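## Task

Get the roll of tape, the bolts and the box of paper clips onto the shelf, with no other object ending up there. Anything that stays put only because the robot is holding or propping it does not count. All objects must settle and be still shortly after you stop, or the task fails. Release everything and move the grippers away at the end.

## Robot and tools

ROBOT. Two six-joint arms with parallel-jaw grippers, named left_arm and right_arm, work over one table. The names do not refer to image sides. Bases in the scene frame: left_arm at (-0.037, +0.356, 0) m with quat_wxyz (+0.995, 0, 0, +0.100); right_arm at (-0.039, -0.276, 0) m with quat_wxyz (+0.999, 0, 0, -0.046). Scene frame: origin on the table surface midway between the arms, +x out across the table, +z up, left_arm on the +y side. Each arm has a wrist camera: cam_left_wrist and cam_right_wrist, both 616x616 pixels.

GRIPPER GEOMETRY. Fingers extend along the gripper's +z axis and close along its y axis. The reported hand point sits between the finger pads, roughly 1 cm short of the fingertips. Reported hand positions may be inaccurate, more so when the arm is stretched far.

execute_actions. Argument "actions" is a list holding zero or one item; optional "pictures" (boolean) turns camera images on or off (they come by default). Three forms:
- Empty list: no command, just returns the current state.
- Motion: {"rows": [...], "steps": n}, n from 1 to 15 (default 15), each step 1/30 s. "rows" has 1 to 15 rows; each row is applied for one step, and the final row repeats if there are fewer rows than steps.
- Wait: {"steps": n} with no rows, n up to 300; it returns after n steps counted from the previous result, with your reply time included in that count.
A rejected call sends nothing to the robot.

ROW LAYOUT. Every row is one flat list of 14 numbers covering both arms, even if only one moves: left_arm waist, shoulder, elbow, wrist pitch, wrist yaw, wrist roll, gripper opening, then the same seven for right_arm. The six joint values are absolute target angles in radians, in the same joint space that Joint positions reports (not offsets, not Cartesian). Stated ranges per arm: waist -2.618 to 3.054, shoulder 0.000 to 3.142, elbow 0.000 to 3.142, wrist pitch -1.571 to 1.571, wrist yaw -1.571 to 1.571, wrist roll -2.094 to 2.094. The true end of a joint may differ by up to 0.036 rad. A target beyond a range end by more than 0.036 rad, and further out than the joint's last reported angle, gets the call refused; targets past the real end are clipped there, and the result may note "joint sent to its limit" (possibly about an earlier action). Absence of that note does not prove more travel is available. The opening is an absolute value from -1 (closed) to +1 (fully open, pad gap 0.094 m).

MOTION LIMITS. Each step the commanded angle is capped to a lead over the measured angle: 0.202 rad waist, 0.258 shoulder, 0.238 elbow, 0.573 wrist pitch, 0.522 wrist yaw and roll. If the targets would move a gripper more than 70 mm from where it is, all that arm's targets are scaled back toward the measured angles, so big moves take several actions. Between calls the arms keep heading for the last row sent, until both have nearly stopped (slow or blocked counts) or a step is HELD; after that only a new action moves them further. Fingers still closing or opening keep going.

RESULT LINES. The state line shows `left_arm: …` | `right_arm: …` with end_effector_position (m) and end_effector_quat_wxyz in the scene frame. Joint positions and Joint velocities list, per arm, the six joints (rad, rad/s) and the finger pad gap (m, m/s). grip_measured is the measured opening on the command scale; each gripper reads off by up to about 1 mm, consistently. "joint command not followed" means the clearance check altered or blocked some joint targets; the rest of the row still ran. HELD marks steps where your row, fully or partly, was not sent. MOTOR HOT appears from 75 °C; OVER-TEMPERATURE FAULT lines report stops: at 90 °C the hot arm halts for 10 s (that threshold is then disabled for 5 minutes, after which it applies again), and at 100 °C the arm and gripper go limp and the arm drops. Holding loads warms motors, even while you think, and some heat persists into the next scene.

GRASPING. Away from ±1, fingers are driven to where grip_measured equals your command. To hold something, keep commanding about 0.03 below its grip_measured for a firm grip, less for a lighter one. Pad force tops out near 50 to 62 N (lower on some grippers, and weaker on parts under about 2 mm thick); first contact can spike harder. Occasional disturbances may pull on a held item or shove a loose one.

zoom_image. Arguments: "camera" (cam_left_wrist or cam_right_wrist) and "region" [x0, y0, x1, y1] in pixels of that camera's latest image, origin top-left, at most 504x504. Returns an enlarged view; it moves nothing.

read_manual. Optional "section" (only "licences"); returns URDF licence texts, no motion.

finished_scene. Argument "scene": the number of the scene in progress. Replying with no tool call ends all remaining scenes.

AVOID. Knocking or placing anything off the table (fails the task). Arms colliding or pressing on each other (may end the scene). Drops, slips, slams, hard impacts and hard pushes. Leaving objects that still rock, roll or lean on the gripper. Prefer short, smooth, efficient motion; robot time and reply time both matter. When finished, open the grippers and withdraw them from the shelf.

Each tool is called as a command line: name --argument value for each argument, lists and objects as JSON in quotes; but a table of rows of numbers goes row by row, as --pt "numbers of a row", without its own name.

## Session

execute_actions --actions '[]'

Scene clock: 0.00 s of 5100.00 s.
left_arm: end_effector_position=(+0.0996, +0.3973, +0.1525) grip_measured=+1.000 end_effector_quat_wxyz=(+0.041, -0.389, +0.918, +0.056) | right_arm: end_effector_position=(+0.0796, -0.4779, +0.1409) grip_measured=+1.000 end_effector_quat_wxyz=(+0.020, -0.481, +0.876, +0.022)
Joint positions: left_arm=[-0.077  1.022  1.003 -1.503 -0.13  -0.676  0.094] | right_arm=[-0.983  1.468  1.258 -1.406 -0.04  -2.08   0.094]
Joint velocities: left_arm=[ 0.002  0.002  0.007 -0.007  0.051 -0.051  0.   ] | right_arm=[ 0.002 -0.012  0.002 -0.066  0.007 -0.051  0.   ]
Motor temperatures (°C, as the motors report them): left_arm=[30 28 30 30 31 28] | right_arm=[27 30 30 30 29 28]

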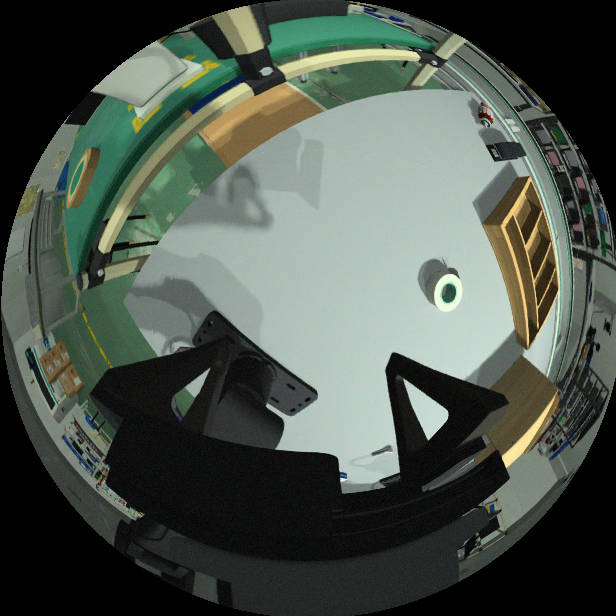

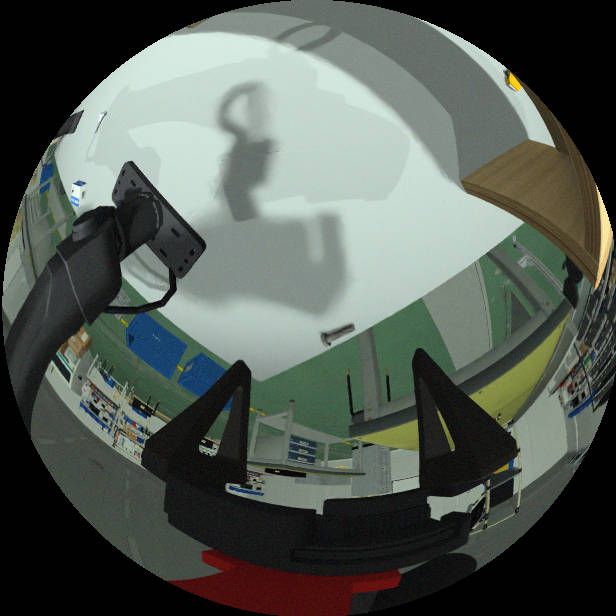

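Survey with the overview poses.

execute_actions --actions '[{"rows":[[0,1.0,1.5,-1.5,0,0,1,0.1,1.0,1.55,-1.5,0,0,1]],"steps":15}]' --pictures false

execute_actions --actions '[{"steps":50}]'

Scene clock: 0.97 s of 5100.00 s.
left_arm: end_effector_position=(+0.1580, +0.3959, +0.3027) grip_measured=+1.000 end_effector_quat_wxyz=(+0.286, -0.109, +0.952, +0.026) | right_arm: end_effector_position=(+0.1578, -0.3217, +0.3313) grip_measured=+1.000 end_effector_quat_wxyz=(+0.285, -0.329, +0.880, -0.190)
Joint positions: left_arm=[-0.011  0.994  1.495 -1.49  -0.008 -0.036  0.094] | right_arm=[-0.141  0.969  1.554 -1.456 -0.002 -0.95   0.094]
Joint velocities: left_arm=[-0.002 -0.002  0.022 -0.095 -0.037  0.139  0.   ] | right_arm=[ 2.151  0.012 -0.007 -0.242 -0.037  2.674  0.   ]
Motor temperatures (°C, as the motors report them): left_arm=[30 28 30 30 31 28] | right_arm=[27 30 30 30 29 28]
Steps of this call (steps 1 to 14: nothing new was sent; steps 15 to 29: all 15 steps of this action). Readings (joint positions):
15: left_arm=[-0.062 1.026 1.034 -1.519 -0.105 -0.591] | right_arm=[-0.967 1.457 1.268 -1.411 -0.027 -2.033]
16: left_arm=[-0.039 1.029 1.095 -1.527 -0.081 -0.490] | right_arm=[-0.935 1.436 1.289 -1.416 -0.018 -1.979]
18: left_arm=[-0.015 1.029 1.252 -1.520 -0.053 -0.318] | right_arm=[-0.854 1.368 1.353 -1.419 -0.012 -1.871]
22: left_arm=[-0.011 1.008 1.481 -1.479 -0.024 -0.135] | right_arm=[-0.667 1.178 1.468 -1.415 -0.004 -1.625]
29: the state above

Scene clock: 2.63 s of 5100.00 s.
left_arm: end_effector_position=(+0.1574, +0.3952, +0.3022) grip_measured=+1.000 end_effector_quat_wxyz=(+0.284, -0.096, +0.954, +0.028) | right_arm: end_effector_position=(+0.1630, -0.2749, +0.3210) grip_measured=+1.000 end_effector_quat_wxyz=(+0.313, -0.003, +0.950, +0.001)
Joint positions: left_arm=[-0.011  0.994  1.495 -1.493 -0.005 -0.01   0.094] | right_arm=[ 0.09   0.999  1.554 -1.488 -0.005 -0.008  0.094]
Joint velocities: left_arm=[ 0.007  0.007 -0.002 -0.066 -0.051 -0.007  0.   ] | right_arm=[-0.027 -0.007 -0.007 -0.022  0.022 -0.007  0.   ]
Motor temperatures (°C, as the motors report them): left_arm=[30 28 30 30 31 28] | right_arm=[27 30 30 30 29 28]
Steps of this call (steps 1 to 45: the robot went on to your last target; steps 46 to 50: nothing new was sent). Readings (joint positions):
1: left_arm=[-0.011 0.994 1.495 -1.490 -0.007 -0.030] | right_arm=[-0.064 0.974 1.554 -1.463 -0.000 -0.850]
2: left_arm=[-0.011 0.994 1.495 -1.491 -0.007 -0.026] | right_arm=[0.004 0.981 1.554 -1.468 -0.002 -0.752]
4: left_arm=[-0.011 0.994 1.495 -1.492 -0.006 -0.020] | right_arm=[0.074 0.993 1.554 -1.473 -0.005 -0.555]
8: left_arm=[-0.011 0.994 1.495 -1.493 -0.005 -0.014] | right_arm=[0.089 0.999 1.554 -1.480 -0.005 -0.237]
50: the state above
All arms were judged still, so your last target was given up. Only a new action makes them travel on or press farther. Fingers that are still opening or closing keep moving.

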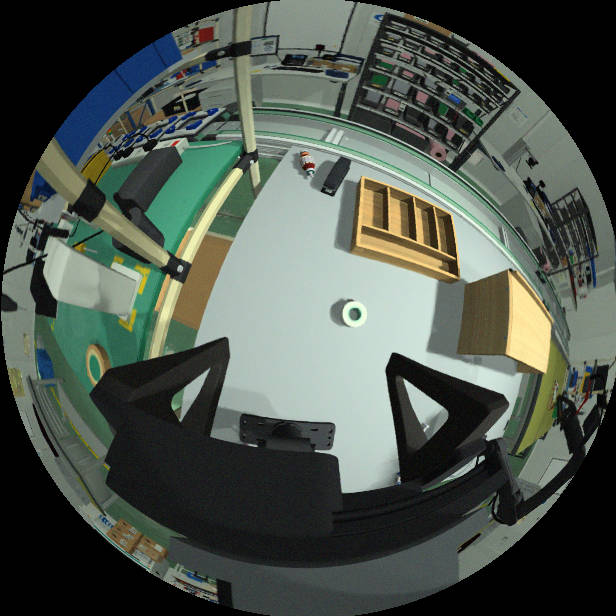

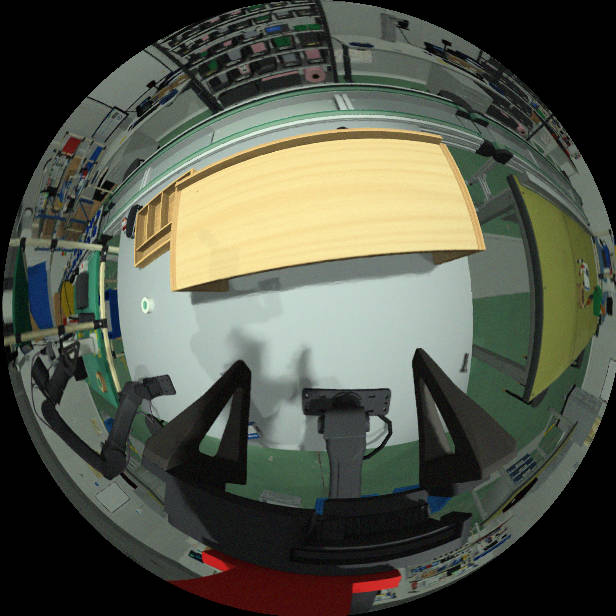

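execute_actions --actions '[{"rows":[[0,1.0,1.5,-1.5,0,0,1,1.5,1.3,1.4,-1.5,0,0,1]],"steps":15}]' --pictures false

execute_actions --actions '[{"steps":35}]'

Scene clock: 4.03 s of 5100.00 s.
left_arm: end_effector_position=(+0.1574, +0.3952, +0.3022) grip_measured=+1.000 end_effector_quat_wxyz=(+0.284, -0.096, +0.954, +0.028) | right_arm: end_effector_position=(+0.0959, -0.0806, +0.2039) grip_measured=+1.000 end_effector_quat_wxyz=(+0.072, -0.465, +0.882, +0.036)
Joint positions: left_arm=[-0.011  0.994  1.495 -1.493 -0.005 -0.01   0.094] | right_arm=[ 1.06   1.329  1.388 -1.469  0.004 -0.004  0.094]
Joint velocities: left_arm=[-0.012 -0.012  0.007  0.022  0.007 -0.066  0.   ] | right_arm=[ 2.161 -0.178 -0.002 -0.022 -0.081 -0.007  0.   ]
Motor temperatures (°C, as the motors report them): left_arm=[30 28 30 30 31 28] | right_arm=[27 30 30 30 29 28]
Steps of this call (steps 1 to 27: nothing new was sent; steps 28 to 42: all 15 steps of this action). Readings (joint positions):
28: left_arm=[-0.011 0.994 1.495 -1.493 -0.005 -0.010] | right_arm=[0.116 1.013 1.549 -1.490 0.005 -0.006]
29: left_arm=[-0.011 0.994 1.495 -1.493 -0.005 -0.010] | right_arm=[0.163 1.037 1.542 -1.491 0.005 -0.006]
31: left_arm=[-0.011 0.994 1.495 -1.493 -0.005 -0.010] | right_arm=[0.259 1.124 1.511 -1.489 0.008 -0.005]
35: left_arm=[-0.011 0.994 1.495 -1.493 -0.005 -0.010] | right_arm=[0.526 1.316 1.419 -1.469 0.013 -0.004]
42: the state above

Scene clock: 5.20 s of 5100.00 s.
left_arm: end_effector_position=(+0.1574, +0.3952, +0.3022) grip_measured=+1.000 end_effector_quat_wxyz=(+0.284, -0.096, +0.954, +0.028) | right_arm: end_effector_position=(-0.0043, -0.0477, +0.2048) grip_measured=+1.000 end_effector_quat_wxyz=(-0.051, +0.647, -0.759, -0.052)
Joint positions: left_arm=[-0.011  0.994  1.495 -1.493 -0.005 -0.01   0.094] | right_arm=[ 1.501  1.321  1.388 -1.492 -0.013 -0.004  0.094]
Joint velocities: left_arm=[ 0.002  0.017 -0.012  0.022  0.037  0.022  0.   ] | right_arm=[-0.007  0.002  0.002 -0.022  0.037 -0.037  0.   ]
Motor temperatures (°C, as the motors report them): left_arm=[30 28 30 30 31 28] | right_arm=[27 30 30 30 29 28]
Steps of this call (steps 1 to 30: the robot went on to your last target; steps 31 to 35: nothing new was sent). Readings (joint positions):
1: left_arm=[-0.011 0.994 1.495 -1.493 -0.005 -0.010] | right_arm=[1.137 1.324 1.388 -1.469 0.003 -0.004]
2: left_arm=[-0.011 0.994 1.495 -1.493 -0.005 -0.010] | right_arm=[1.214 1.322 1.388 -1.470 0.002 -0.004]
4: left_arm=[-0.011 0.994 1.495 -1.493 -0.005 -0.010] | right_arm=[1.368 1.321 1.388 -1.470 0.002 -0.004]
8: left_arm=[-0.011 0.994 1.495 -1.493 -0.005 -0.010] | right_arm=[1.501 1.321 1.388 -1.479 -0.014 -0.004]
35: the state above
All arms were judged still, so your last target was given up. Only a new action makes them travel on or press farther. Fingers that are still opening or closing keep moving.

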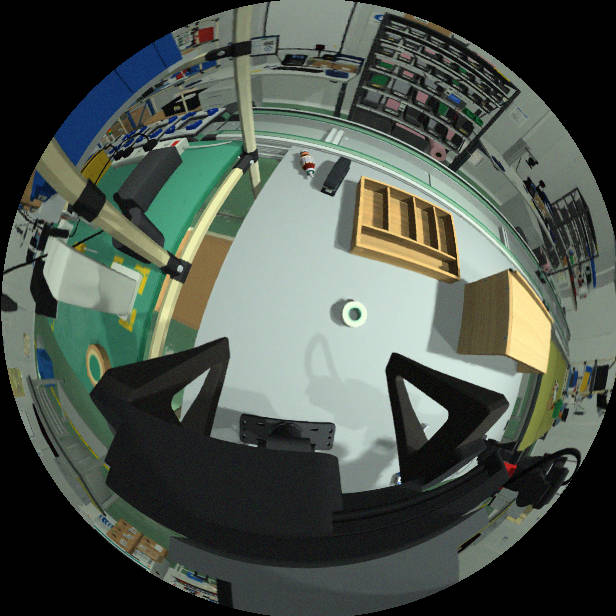

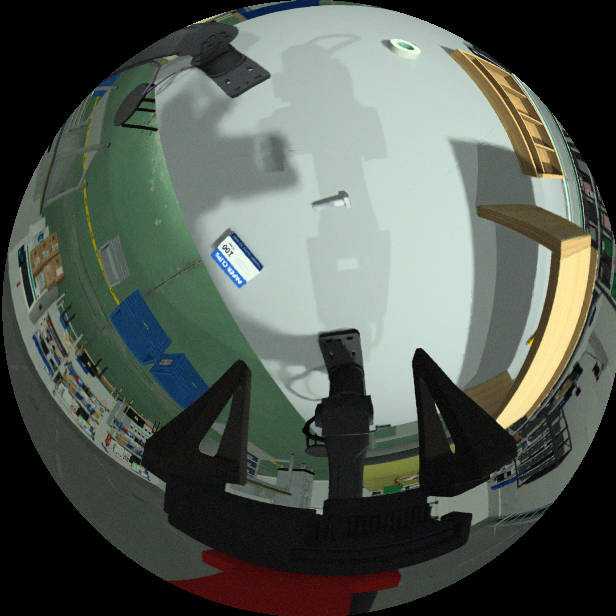

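execute_actions --actions '[{"rows":[[0,1.0,1.5,-1.5,0,0,1,1.51,1.815,1.405,-1.13,0,1.45,1]],"steps":15}]' --pictures false

execute_actions --actions '[{"steps":20}]'

Scene clock: 6.87 s of 5100.00 s.
left_arm: end_effector_position=(+0.1574, +0.3952, +0.3022) grip_measured=+1.000 end_effector_quat_wxyz=(+0.284, -0.096, +0.954, +0.028) | right_arm: end_effector_position=(+0.0123, +0.0530, +0.0721) grip_measured=+1.000 end_effector_quat_wxyz=(-0.009, -0.101, +0.995, -0.010)
Joint positions: left_arm=[-0.011  0.994  1.495 -1.493 -0.005 -0.01   0.094] | right_arm=[ 1.501  1.848  1.4   -1.146 -0.013  1.206  0.094]
Joint velocities: left_arm=[-0.012  0.002 -0.002 -0.022 -0.022  0.007  0.   ] | right_arm=[-0.007 -0.305  0.012  0.007 -0.022  1.531  0.   ]
Motor temperatures (°C, as the motors report them): left_arm=[30 28 30 30 31 28] | right_arm=[27 31 31 30 29 28]
Steps of this call (steps 1 to 35: nothing new was sent; steps 36 to 50: all 15 steps of this action). Readings (joint positions):
36: left_arm=[-0.011 0.994 1.495 -1.493 -0.005 -0.010] | right_arm=[1.501 1.337 1.390 -1.480 -0.013 0.049]
37: left_arm=[-0.011 0.994 1.495 -1.493 -0.005 -0.010] | right_arm=[1.501 1.367 1.396 -1.450 -0.013 0.114]
39: left_arm=[-0.011 0.994 1.495 -1.493 -0.005 -0.010] | right_arm=[1.501 1.464 1.400 -1.371 -0.013 0.249]
43: left_arm=[-0.011 0.994 1.495 -1.493 -0.005 -0.010] | right_arm=[1.501 1.725 1.400 -1.233 -0.013 0.581]
50: the state above

Scene clock: 7.53 s of 5100.00 s.
left_arm: end_effector_position=(+0.1574, +0.3952, +0.3022) grip_measured=+1.000 end_effector_quat_wxyz=(+0.284, -0.096, +0.954, +0.028) | right_arm: end_effector_position=(+0.0130, +0.0574, +0.0803) grip_measured=+1.000 end_effector_quat_wxyz=(-0.005, +0.016, +1.000, +0.009)
Joint positions: left_arm=[-0.011  0.994  1.495 -1.493 -0.005 -0.01   0.094] | right_arm=[ 1.501  1.822  1.4   -1.133 -0.013  1.439  0.094]
Joint velocities: left_arm=[-0.002 -0.007 -0.012  0.007  0.022 -0.022  0.   ] | right_arm=[-0.007 -0.012 -0.002 -0.022 -0.007 -0.066  0.   ]
Motor temperatures (°C, as the motors report them): left_arm=[30 28 30 31 31 28] | right_arm=[27 31 31 30 29 28]
Steps of this call (steps 1 to 20: the robot went on to your last target). Readings (joint positions):
1: left_arm=[-0.011 0.994 1.495 -1.493 -0.005 -0.010] | right_arm=[1.501 1.839 1.400 -1.144 -0.013 1.253]
2: left_arm=[-0.011 0.994 1.495 -1.493 -0.005 -0.010] | right_arm=[1.501 1.831 1.400 -1.142 -0.013 1.292]
4: left_arm=[-0.011 0.994 1.495 -1.493 -0.005 -0.010] | right_arm=[1.501 1.823 1.400 -1.139 -0.013 1.346]
8: left_arm=[-0.011 0.994 1.495 -1.493 -0.005 -0.010] | right_arm=[1.501 1.822 1.400 -1.136 -0.013 1.403]
20: the state above

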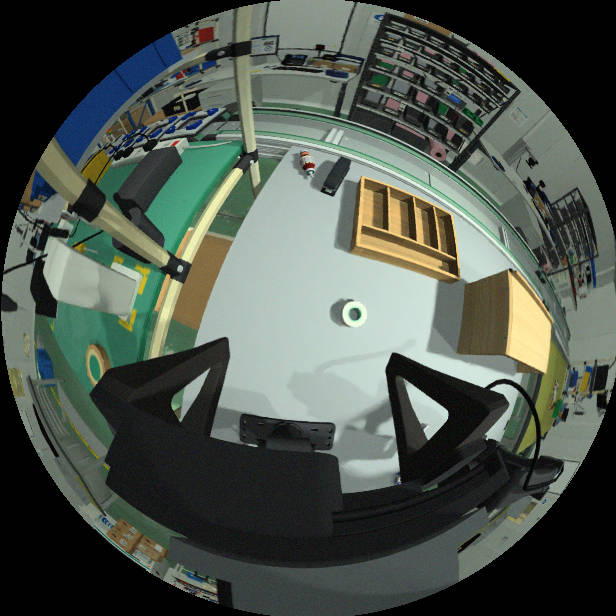

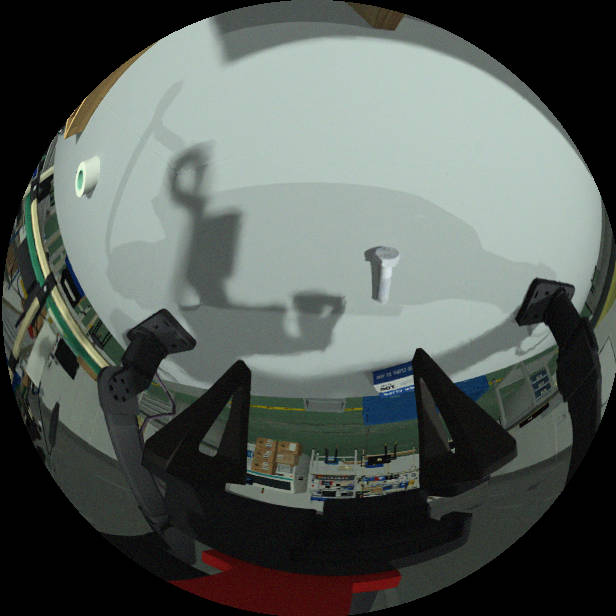

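execute_actions --actions '[{"rows":[[0,1.0,1.5,-1.5,0,0,1,1.58,1.70,1.20,-1.06,0,1.5,1]],"steps":15}]'

Scene clock: 11.70 s of 5100.00 s.
left_arm: end_effector_position=(+0.1574, +0.3952, +0.3022) grip_measured=+1.000 end_effector_quat_wxyz=(+0.284, -0.096, +0.954, +0.028) | right_arm: end_effector_position=(-0.0164, +0.0260, +0.0675) grip_measured=+1.000 end_effector_quat_wxyz=(-0.005, +0.001, +1.000, +0.005)
Joint positions: left_arm=[-0.011  0.994  1.495 -1.493 -0.005 -0.01   0.094] | right_arm=[ 1.581  1.712  1.215 -1.065 -0.01   1.49   0.094]
Joint velocities: left_arm=[-0.012 -0.002  0.002  0.037 -0.051 -0.022  0.   ] | right_arm=[ 0.007  0.007 -0.017  0.037 -0.007 -0.022  0.   ]
Motor temperatures (°C, as the motors report them): left_arm=[30 28 31 31 31 28] | right_arm=[27 32 31 30 29 28]
Steps of this call (steps 1 to 15: the robot went on to your last target; steps 16 to 90: nothing new was sent; then 0.67 s passed at rest; steps 91 to 105: all 15 steps of this action). Readings (joint positions):
91: left_arm=[-0.011 0.994 1.495 -1.493 -0.005 -0.010] | right_arm=[1.508 1.802 1.365 -1.096 -0.008 1.450]
92: left_arm=[-0.011 0.994 1.495 -1.493 -0.005 -0.010] | right_arm=[1.524 1.769 1.311 -1.069 -0.006 1.457]
94: left_arm=[-0.011 0.994 1.495 -1.493 -0.005 -0.010] | right_arm=[1.562 1.723 1.238 -1.078 -0.008 1.471]
98: left_arm=[-0.011 0.994 1.495 -1.493 -0.005 -0.010] | right_arm=[1.581 1.712 1.215 -1.080 -0.010 1.484]
105: the state above

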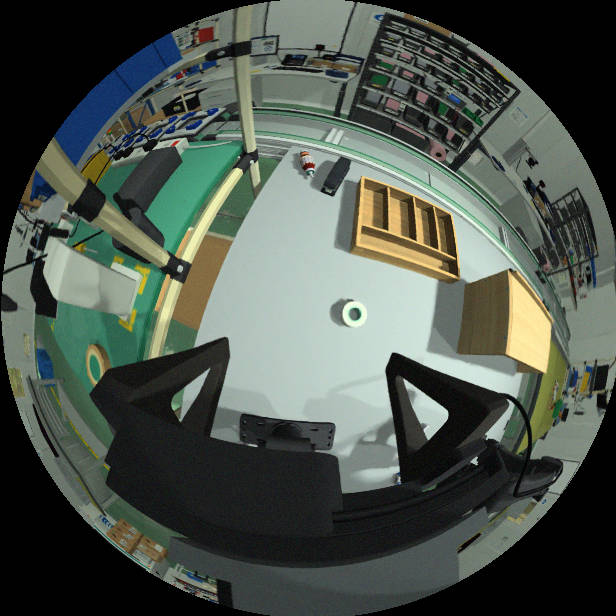

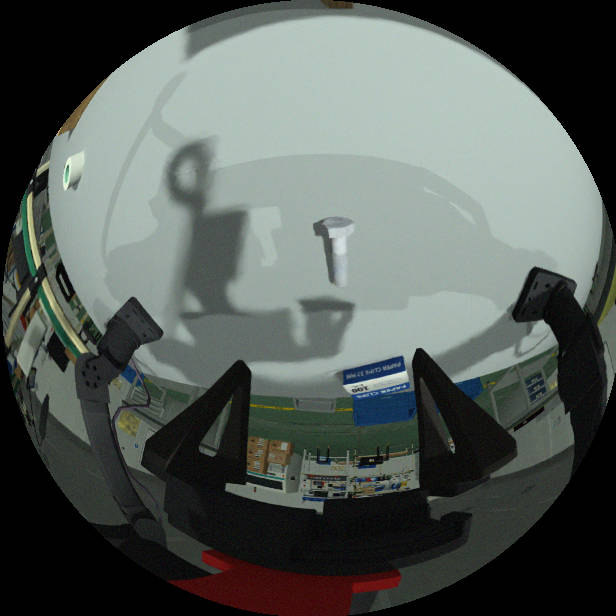

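execute_actions --actions '[{"rows":[[0,1.0,1.5,-1.5,0,0,1,1.465,1.74,1.17,-1.00,0,1.37,1]],"steps":15}]'

Scene clock: 13.03 s of 5100.00 s.
left_arm: end_effector_position=(+0.1574, +0.3952, +0.3022) grip_measured=+1.000 end_effector_quat_wxyz=(+0.284, -0.096, +0.954, +0.028) | right_arm: end_effector_position=(+0.0210, +0.0265, +0.0552) grip_measured=+1.000 end_effector_quat_wxyz=(-0.003, +0.008, +1.000, +0.012)
Joint positions: left_arm=[-0.011  0.994  1.495 -1.493 -0.005 -0.009  0.094] | right_arm=[ 1.46   1.733  1.189 -1.005 -0.011  1.383  0.094]
Joint velocities: left_arm=[-0.017 -0.022 -0.007 -0.066 -0.037  0.037  0.   ] | right_arm=[ 0.007  0.012 -0.002  0.007  0.007 -0.022  0.   ]
Motor temperatures (°C, as the motors report them): left_arm=[30 28 31 31 31 28] | right_arm=[27 32 31 30 29 28]
Steps of this call (steps 1 to 15: the robot went on to your last target; steps 16 to 25: nothing new was sent; steps 26 to 40: all 15 steps of this action). Readings (joint positions):
26: left_arm=[-0.011 0.994 1.495 -1.493 -0.005 -0.009] | right_arm=[1.569 1.713 1.211 -1.054 -0.017 1.473]
27: left_arm=[-0.011 0.994 1.495 -1.493 -0.005 -0.009] | right_arm=[1.544 1.715 1.206 -1.042 -0.020 1.453]
29: left_arm=[-0.011 0.994 1.495 -1.493 -0.005 -0.009] | right_arm=[1.488 1.724 1.198 -1.024 -0.017 1.426]
33: left_arm=[-0.011 0.994 1.495 -1.493 -0.005 -0.009] | right_arm=[1.460 1.733 1.189 -1.012 -0.011 1.399]
40: the state above

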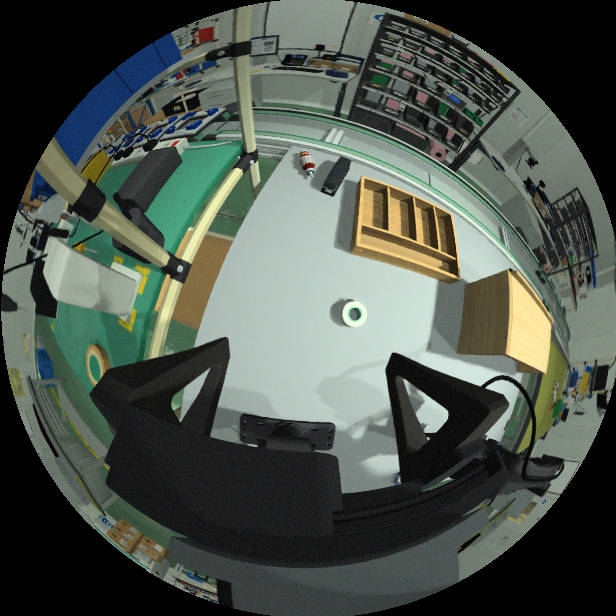

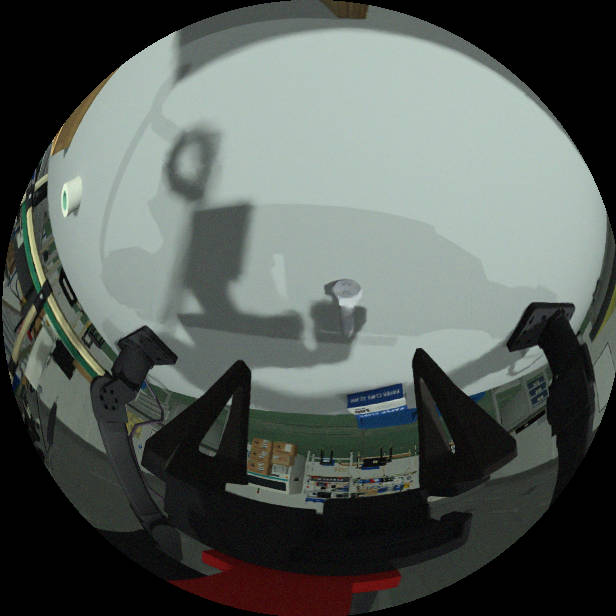

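execute_actions --actions '[{"rows":[[0,1.0,1.5,-1.5,0,0,1,1.465,1.75,1.07,-0.89,0,1.37,1]],"steps":12}]'

execute_actions --actions '[{"rows":[[0,1.0,1.5,-1.5,0,0,1,1.465,1.75,1.07,-0.89,0,1.37,-0.4]],"steps":15}]'

Scene clock: 14.73 s of 5100.00 s.
left_arm: end_effector_position=(+0.1574, +0.3952, +0.3022) grip_measured=+1.000 end_effector_quat_wxyz=(+0.284, -0.096, +0.954, +0.028) | right_arm: end_effector_position=(+0.0184, +0.0139, +0.0250) grip_measured=+1.000 end_effector_quat_wxyz=(-0.006, +0.006, +1.000, +0.000)
Joint positions: left_arm=[-0.011  0.994  1.495 -1.493 -0.005 -0.009  0.094] | right_arm=[ 1.46   1.75   1.08  -0.904 -0.011  1.378  0.094]
Joint velocities: left_arm=[-0.012 -0.007 -0.002 -0.007  0.007  0.022  0.   ] | right_arm=[ 0.007  0.007 -0.007  0.037  0.095  0.022  0.   ]
Motor temperatures (°C, as the motors report them): left_arm=[30 28 31 31 31 28] | right_arm=[27 32 31 30 29 28]
Steps of this call (steps 1 to 15: the robot went on to your last target; steps 16 to 39: nothing new was sent; steps 40 to 51: all 12 steps of this action). Readings (joint positions):
40: left_arm=[-0.011 0.994 1.495 -1.493 -0.005 -0.009] | right_arm=[1.460 1.732 1.173 -0.980 -0.011 1.379]
41: left_arm=[-0.011 0.994 1.495 -1.493 -0.005 -0.009] | right_arm=[1.460 1.731 1.151 -0.953 -0.011 1.378]
43: left_arm=[-0.011 0.994 1.495 -1.493 -0.005 -0.009] | right_arm=[1.460 1.738 1.108 -0.929 -0.011 1.378]
47: left_arm=[-0.011 0.994 1.495 -1.493 -0.005 -0.009] | right_arm=[1.460 1.750 1.080 -0.920 -0.011 1.378]
51: the state above

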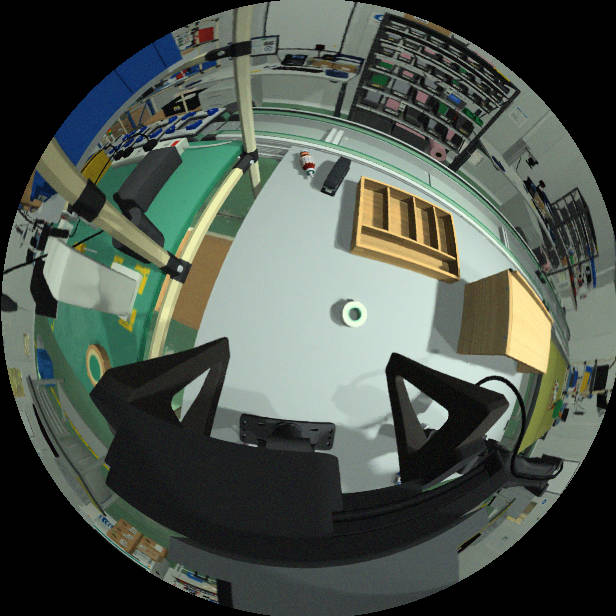

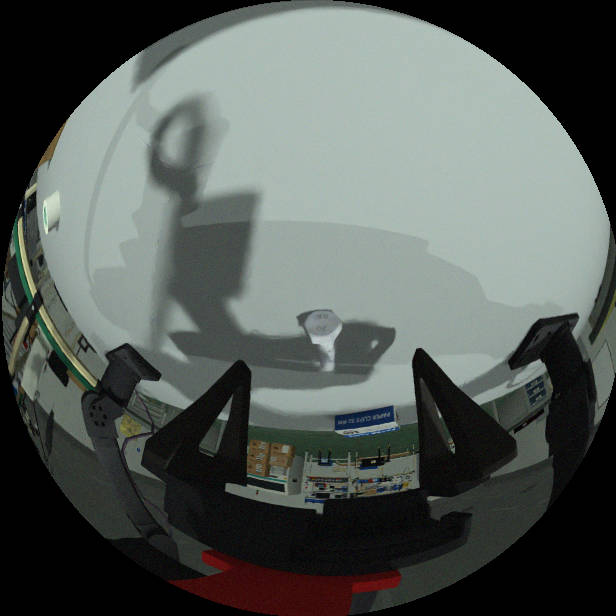

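Scene clock: 15.23 s of 5100.00 s.
left_arm: end_effector_position=(+0.1574, +0.3952, +0.3022) grip_measured=+1.000 end_effector_quat_wxyz=(+0.284, -0.096, +0.954, +0.028) | right_arm: end_effector_position=(+0.0189, +0.0164, +0.0250) grip_measured=-0.398 end_effector_quat_wxyz=(-0.005, +0.005, +1.000, +0.005)
Joint positions: left_arm=[-0.011  0.994  1.495 -1.493 -0.005 -0.009  0.094] | right_arm=[ 1.46   1.75   1.08  -0.893 -0.011  1.378  0.028]
Joint velocities: left_arm=[-0.007  0.002  0.002 -0.007 -0.007  0.007  0.   ] | right_arm=[ 0.002  0.002 -0.022 -0.066 -0.007 -0.007  0.   ]
Motor temperatures (°C, as the motors report them): left_arm=[30 28 31 31 31 28] | right_arm=[27 32 31 30 29 28]
Steps of this call (steps 1 to 15: all 15 steps of this action). Readings (joint positions):
1: left_arm=[-0.011 0.994 1.495 -1.493 -0.005 -0.009] | right_arm=[1.460 1.750 1.080 -0.901 -0.011 1.378]
2: left_arm=[-0.011 0.994 1.495 -1.493 -0.005 -0.009] | right_arm=[1.460 1.750 1.080 -0.899 -0.011 1.378]
4: left_arm=[-0.011 0.994 1.495 -1.493 -0.005 -0.009] | right_arm=[1.460 1.750 1.080 -0.897 -0.011 1.378]
8: left_arm=[-0.011 0.994 1.495 -1.493 -0.005 -0.009] | right_arm=[1.460 1.750 1.080 -0.894 -0.011 1.378]
15: the state above

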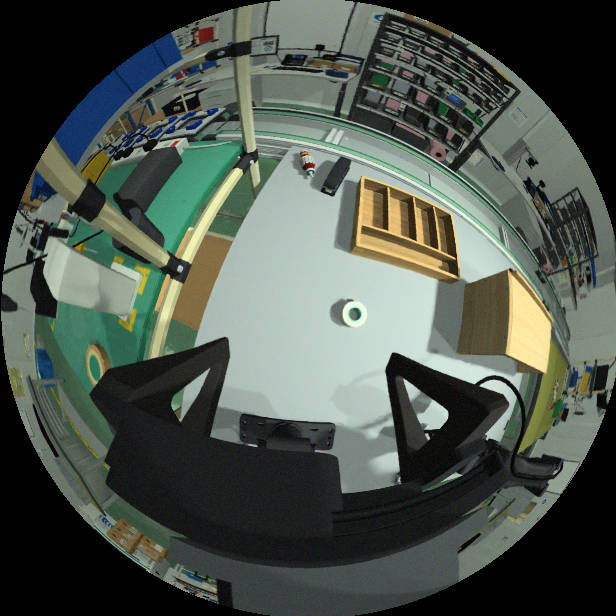

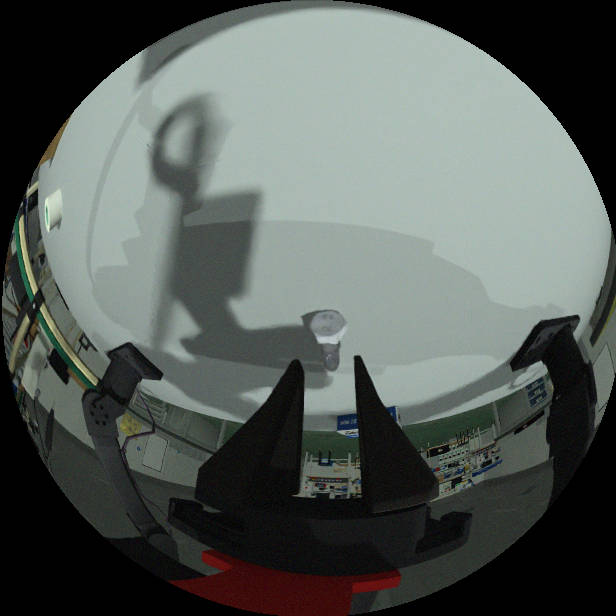

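execute_actions --actions '[{"rows":[[0,1.0,1.5,-1.5,0,0,1,1.39,1.76,1.085,-0.895,0,1.30,-0.2]],"steps":15}]'

execute_actions --actions '[{"rows":[[0,1.0,1.5,-1.5,0,0,1,1.39,1.76,1.085,-0.895,0,1.30,-0.85]],"steps":15}]'

Scene clock: 16.43 s of 5100.00 s.
left_arm: end_effector_position=(+0.1574, +0.3952, +0.3022) grip_measured=+1.000 end_effector_quat_wxyz=(+0.284, -0.096, +0.954, +0.028) | right_arm: end_effector_position=(+0.0386, +0.0119, +0.0251) grip_measured=-0.202 end_effector_quat_wxyz=(-0.005, +0.007, +1.000, +0.006)
Joint positions: left_arm=[-0.011  0.994  1.495 -1.493 -0.005 -0.009  0.094] | right_arm=[ 1.391  1.75   1.08  -0.893 -0.013  1.311  0.037]
Joint velocities: left_arm=[ 0.002  0.002  0.012 -0.051 -0.051 -0.037  0.   ] | right_arm=[ 0.017 -0.022  0.002 -0.066  0.007 -0.007  0.   ]
Motor temperatures (°C, as the motors report them): left_arm=[30 28 31 31 31 28] | right_arm=[27 32 31 30 29 28]
Steps of this call (steps 1 to 15: the robot went on to your last target; steps 16 to 21: nothing new was sent; steps 22 to 36: all 15 steps of this action). Readings (joint positions):
22: left_arm=[-0.011 0.994 1.495 -1.493 -0.005 -0.009] | right_arm=[1.453 1.750 1.080 -0.893 -0.014 1.366]
23: left_arm=[-0.011 0.994 1.495 -1.493 -0.005 -0.009] | right_arm=[1.438 1.750 1.080 -0.893 -0.015 1.355]
25: left_arm=[-0.011 0.994 1.495 -1.493 -0.005 -0.009] | right_arm=[1.407 1.750 1.080 -0.893 -0.014 1.338]
29: left_arm=[-0.011 0.994 1.495 -1.493 -0.005 -0.009] | right_arm=[1.391 1.750 1.080 -0.893 -0.013 1.321]
36: the state above

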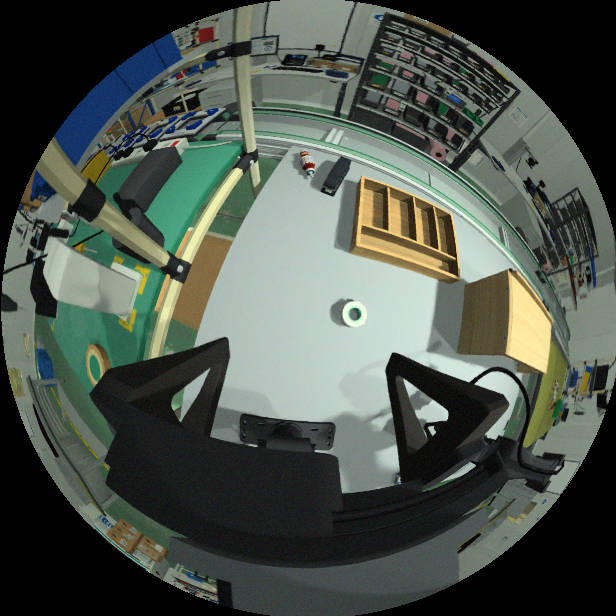

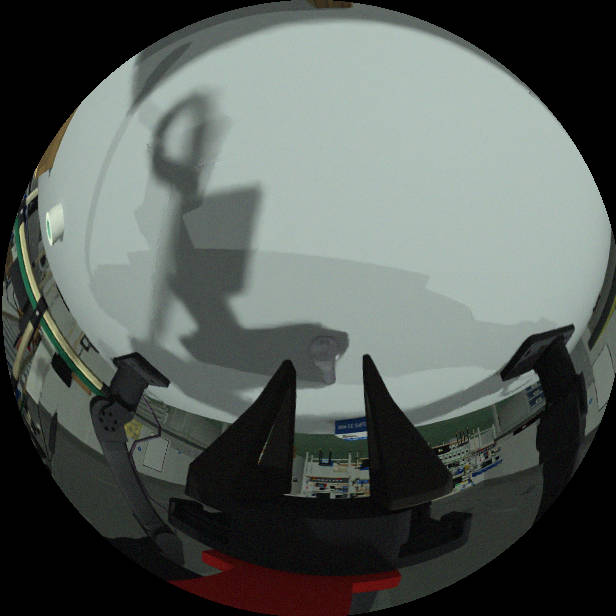

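Scene clock: 16.93 s of 5100.00 s.
left_arm: end_effector_position=(+0.1574, +0.3952, +0.3022) grip_measured=+1.000 end_effector_quat_wxyz=(+0.284, -0.096, +0.954, +0.028) | right_arm: end_effector_position=(+0.0386, +0.0119, +0.0251) grip_measured=-0.848 end_effector_quat_wxyz=(-0.005, +0.006, +1.000, +0.006)
Joint positions: left_arm=[-0.011  0.994  1.495 -1.493 -0.005 -0.009  0.094] | right_arm=[ 1.391  1.75   1.08  -0.893 -0.013  1.309  0.007]
Joint velocities: left_arm=[-0.002 -0.012 -0.002 -0.037  0.022 -0.081  0.   ] | right_arm=[-0.002 -0.012 -0.012 -0.081 -0.007 -0.007  0.   ]
Motor temperatures (°C, as the motors report them): left_arm=[30 28 31 31 31 28] | right_arm=[27 32 31 30 29 28]
Steps of this call (steps 1 to 15: all 15 steps of this action). Readings (joint positions):
1: left_arm=[-0.011 0.994 1.495 -1.493 -0.005 -0.009] | right_arm=[1.391 1.750 1.080 -0.893 -0.013 1.311]
2: left_arm=[-0.011 0.994 1.495 -1.493 -0.005 -0.009] | right_arm=[1.391 1.750 1.080 -0.893 -0.013 1.310]
4: left_arm=[-0.011 0.994 1.495 -1.493 -0.005 -0.009] | right_arm=[1.391 1.750 1.080 -0.893 -0.013 1.310]
8: left_arm=[-0.011 0.994 1.495 -1.493 -0.005 -0.009] | right_arm=[1.391 1.750 1.080 -0.893 -0.013 1.310]
15: the state above

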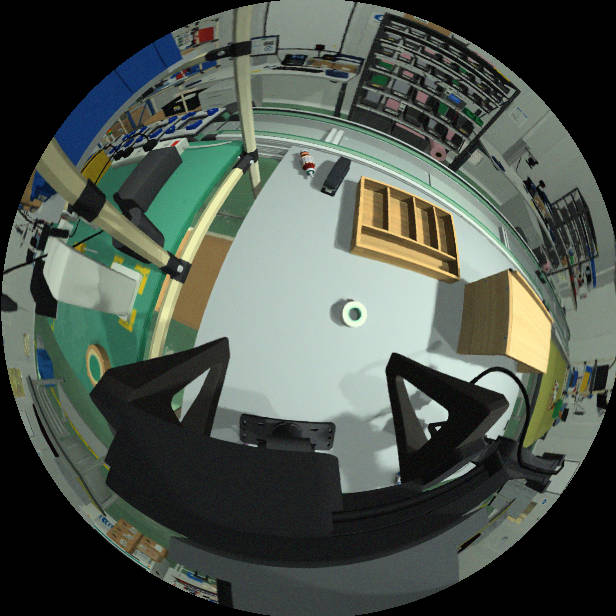

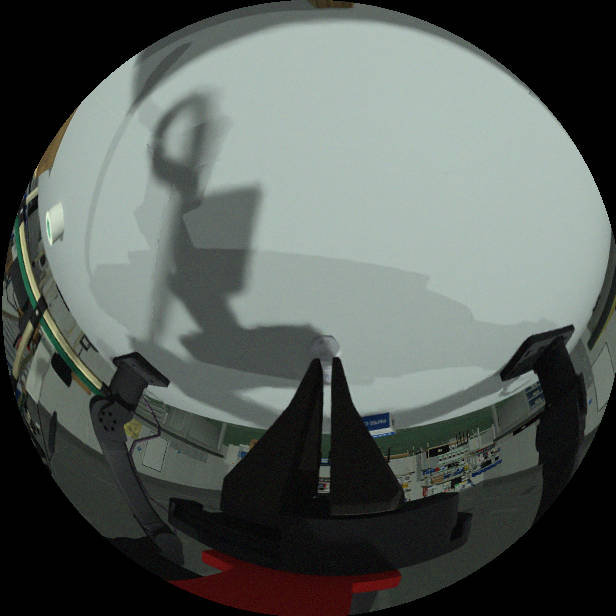

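execute_actions --actions '[{"rows":[[0,1.0,1.5,-1.5,0,0,1,1.39,1.76,1.085,-0.895,0,1.30,-0.2],[0,1.0,1.5,-1.5,0,0,1,1.39,1.76,1.085,-0.895,0,1.30,-0.2],[0,1.0,1.5,-1.5,0,0,1,1.39,1.76,1.085,-0.895,0,1.30,-0.2],[0,1.0,1.5,-1.5,0,0,1,1.39,1.76,1.085,-0.895,0,1.30,-0.2],[0,1.0,1.5,-1.5,0,0,1,1.31,1.79,1.11,-0.895,0,1.22,-0.2]],"steps":15}]'

execute_actions --actions '[{"rows":[[0,1.0,1.5,-1.5,0,0,1,1.31,1.79,1.11,-0.895,0,1.22,-0.85]],"steps":15}]'

Scene clock: 18.37 s of 5100.00 s.
left_arm: end_effector_position=(+0.1574, +0.3952, +0.3022) grip_measured=+1.000 end_effector_quat_wxyz=(+0.284, -0.096, +0.954, +0.028) | right_arm: end_effector_position=(+0.0612, +0.0033, +0.0168) grip_measured=-0.202 end_effector_quat_wxyz=(-0.010, +0.010, +1.000, -0.007)
Joint positions: left_arm=[-0.011  0.994  1.495 -1.493 -0.005 -0.009  0.094] | right_arm=[ 1.309  1.783  1.085 -0.892 -0.014  1.236  0.037]
Joint velocities: left_arm=[ 0.002  0.002  0.007 -0.022 -0.007  0.007  0.   ] | right_arm=[ 0.007 -0.002 -0.007  0.022 -0.066 -0.095  0.001]
Motor temperatures (°C, as the motors report them): left_arm=[30 28 31 31 31 28] | right_arm=[27 32 31 30 29 28]
Steps of this call (steps 1 to 15: the robot went on to your last target; steps 16 to 28: nothing new was sent; steps 29 to 43: all 15 steps of this action). Readings (joint positions):
29: left_arm=[-0.011 0.994 1.495 -1.493 -0.005 -0.009] | right_arm=[1.391 1.750 1.080 -0.893 -0.013 1.309]
30: left_arm=[-0.011 0.994 1.495 -1.493 -0.005 -0.009] | right_arm=[1.391 1.750 1.080 -0.893 -0.013 1.309]
32: left_arm=[-0.011 0.994 1.495 -1.493 -0.005 -0.009] | right_arm=[1.391 1.750 1.080 -0.893 -0.013 1.309]
36: left_arm=[-0.011 0.994 1.495 -1.493 -0.005 -0.009] | right_arm=[1.328 1.773 1.085 -0.892 -0.016 1.262]
43: the state above

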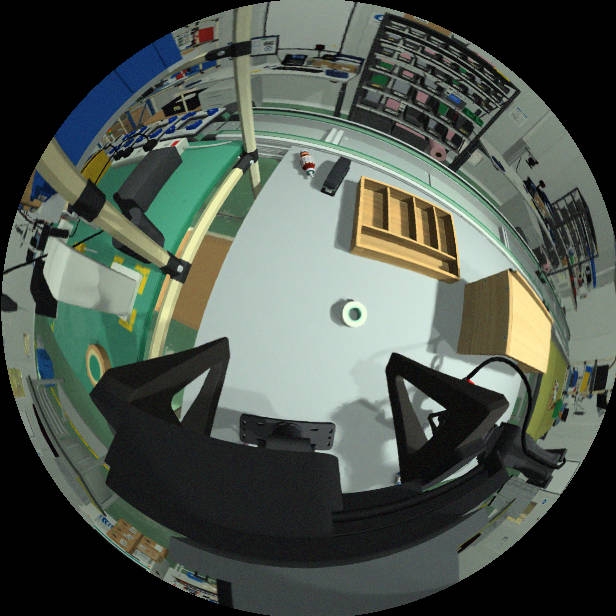

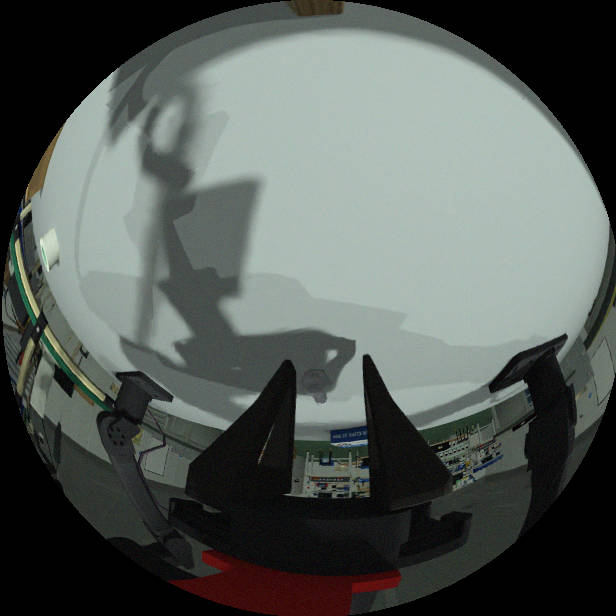

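Scene clock: 18.87 s of 5100.00 s.
left_arm: end_effector_position=(+0.1574, +0.3952, +0.3022) grip_measured=+1.000 end_effector_quat_wxyz=(+0.284, -0.096, +0.954, +0.028) | right_arm: end_effector_position=(+0.0612, +0.0033, +0.0168) grip_measured=-0.848 end_effector_quat_wxyz=(-0.010, +0.006, +1.000, -0.007)
Joint positions: left_arm=[-0.011  0.994  1.495 -1.493 -0.005 -0.009  0.094] | right_arm=[ 1.309  1.783  1.085 -0.892 -0.014  1.229  0.007]
Joint velocities: left_arm=[-0.022  0.017  0.017 -0.007  0.022 -0.051  0.   ] | right_arm=[-0.017 -0.002 -0.002  0.022 -0.037 -0.022 -0.   ]
Motor temperatures (°C, as the motors report them): left_arm=[30 28 31 31 31 28] | right_arm=[27 32 31 30 29 28]
Steps of this call (steps 1 to 15: all 15 steps of this action). Readings (joint positions):
1: left_arm=[-0.011 0.994 1.495 -1.493 -0.005 -0.009] | right_arm=[1.309 1.783 1.085 -0.892 -0.014 1.234]
2: left_arm=[-0.011 0.994 1.495 -1.493 -0.005 -0.009] | right_arm=[1.309 1.783 1.085 -0.892 -0.014 1.233]
4: left_arm=[-0.011 0.994 1.495 -1.493 -0.005 -0.009] | right_arm=[1.309 1.783 1.085 -0.892 -0.014 1.232]
8: left_arm=[-0.011 0.994 1.495 -1.493 -0.005 -0.009] | right_arm=[1.309 1.783 1.085 -0.892 -0.014 1.230]
15: the state above

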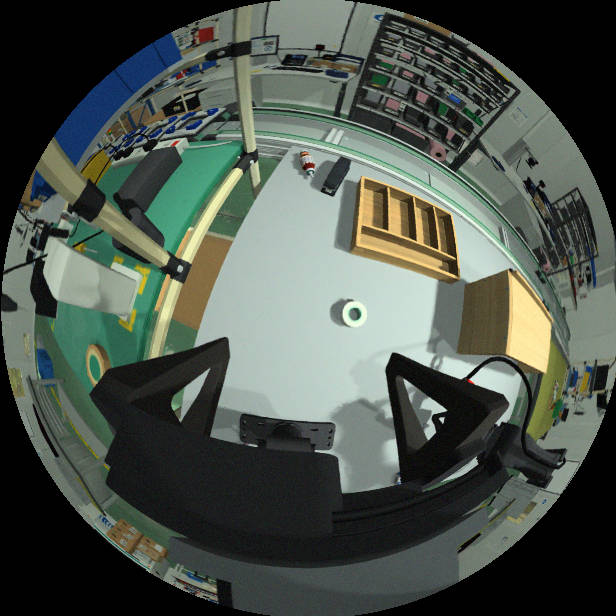

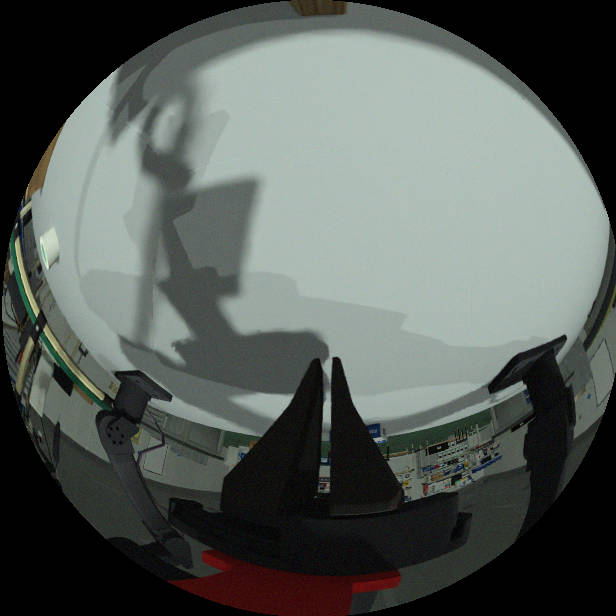

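execute_actions --actions '[{"rows":[[0,1.0,1.5,-1.5,0,0,1,1.31,1.79,1.11,-0.895,0,1.22,-1]],"steps":12}]'

zoom_image --camera "cam_right_wrist" --region '[260,320,400,500]'

Scene clock: 20.33 s of 5100.00 s.
left_arm: end_effector_position=(+0.1574, +0.3952, +0.3022) grip_measured=+1.000 end_effector_quat_wxyz=(+0.284, -0.096, +0.954, +0.028) | right_arm: end_effector_position=(+0.0612, +0.0033, +0.0168) grip_measured=-0.989 end_effector_quat_wxyz=(-0.010, +0.006, +1.000, -0.007)
Joint positions: left_arm=[-0.011  0.994  1.495 -1.493 -0.005 -0.009  0.094] | right_arm=[ 1.309  1.783  1.085 -0.892 -0.014  1.229  0.001]
Joint velocities: left_arm=[-0.007 -0.002  0.002 -0.037 -0.007  0.022  0.   ] | right_arm=[-0.007 -0.012 -0.017 -0.037  0.007 -0.051  0.001]
Motor temperatures (°C, as the motors report them): left_arm=[30 28 31 31 31 28] | right_arm=[27 32 31 30 29 28]
Steps of this call (steps 1 to 15: the robot went on to your last target; steps 16 to 32: nothing new was sent; steps 33 to 44: all 12 steps of this action). Readings (joint positions):
33: left_arm=[-0.011 0.994 1.495 -1.493 -0.005 -0.009] | right_arm=[1.309 1.783 1.085 -0.892 -0.014 1.229]
34: left_arm=[-0.011 0.994 1.495 -1.493 -0.005 -0.009] | right_arm=[1.309 1.783 1.085 -0.892 -0.014 1.229]
36: left_arm=[-0.011 0.994 1.495 -1.493 -0.005 -0.009] | right_arm=[1.309 1.783 1.085 -0.892 -0.014 1.229]
40: left_arm=[-0.011 0.994 1.495 -1.493 -0.005 -0.009] | right_arm=[1.309 1.783 1.085 -0.892 -0.014 1.229]
44: the state above

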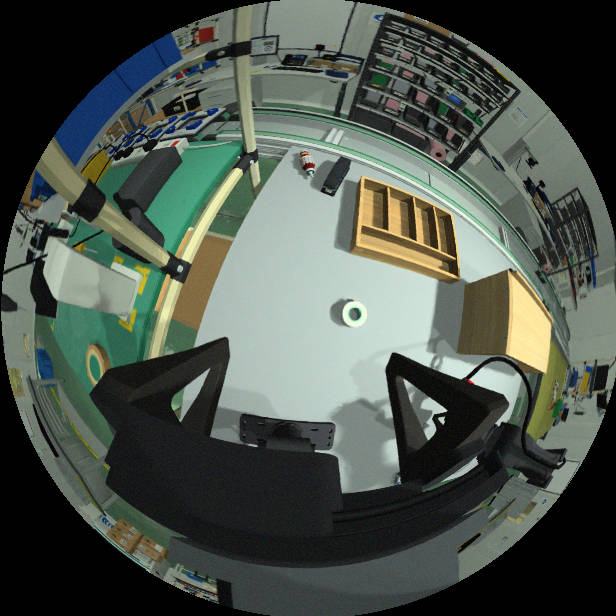

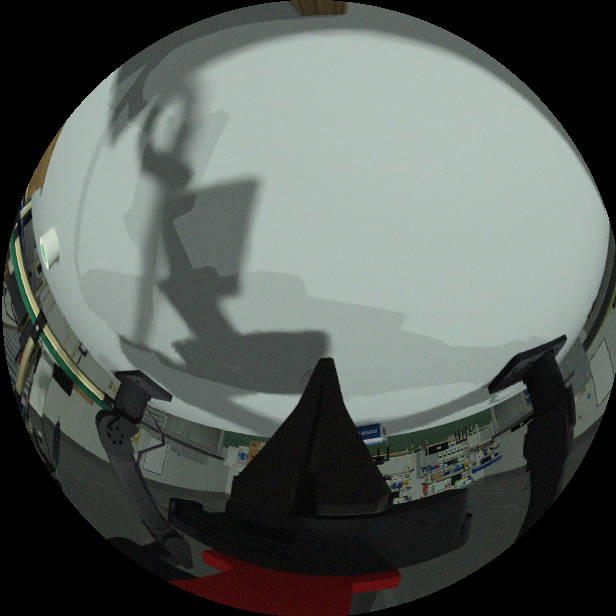

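Region (260, 320, 400, 500) of cam_right_wrist's 616x616 image, scaled by 2.800, with more detail than that image has.

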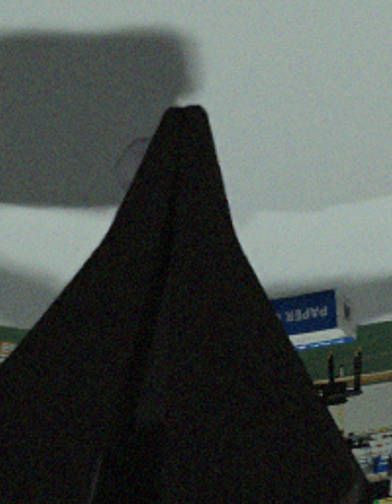

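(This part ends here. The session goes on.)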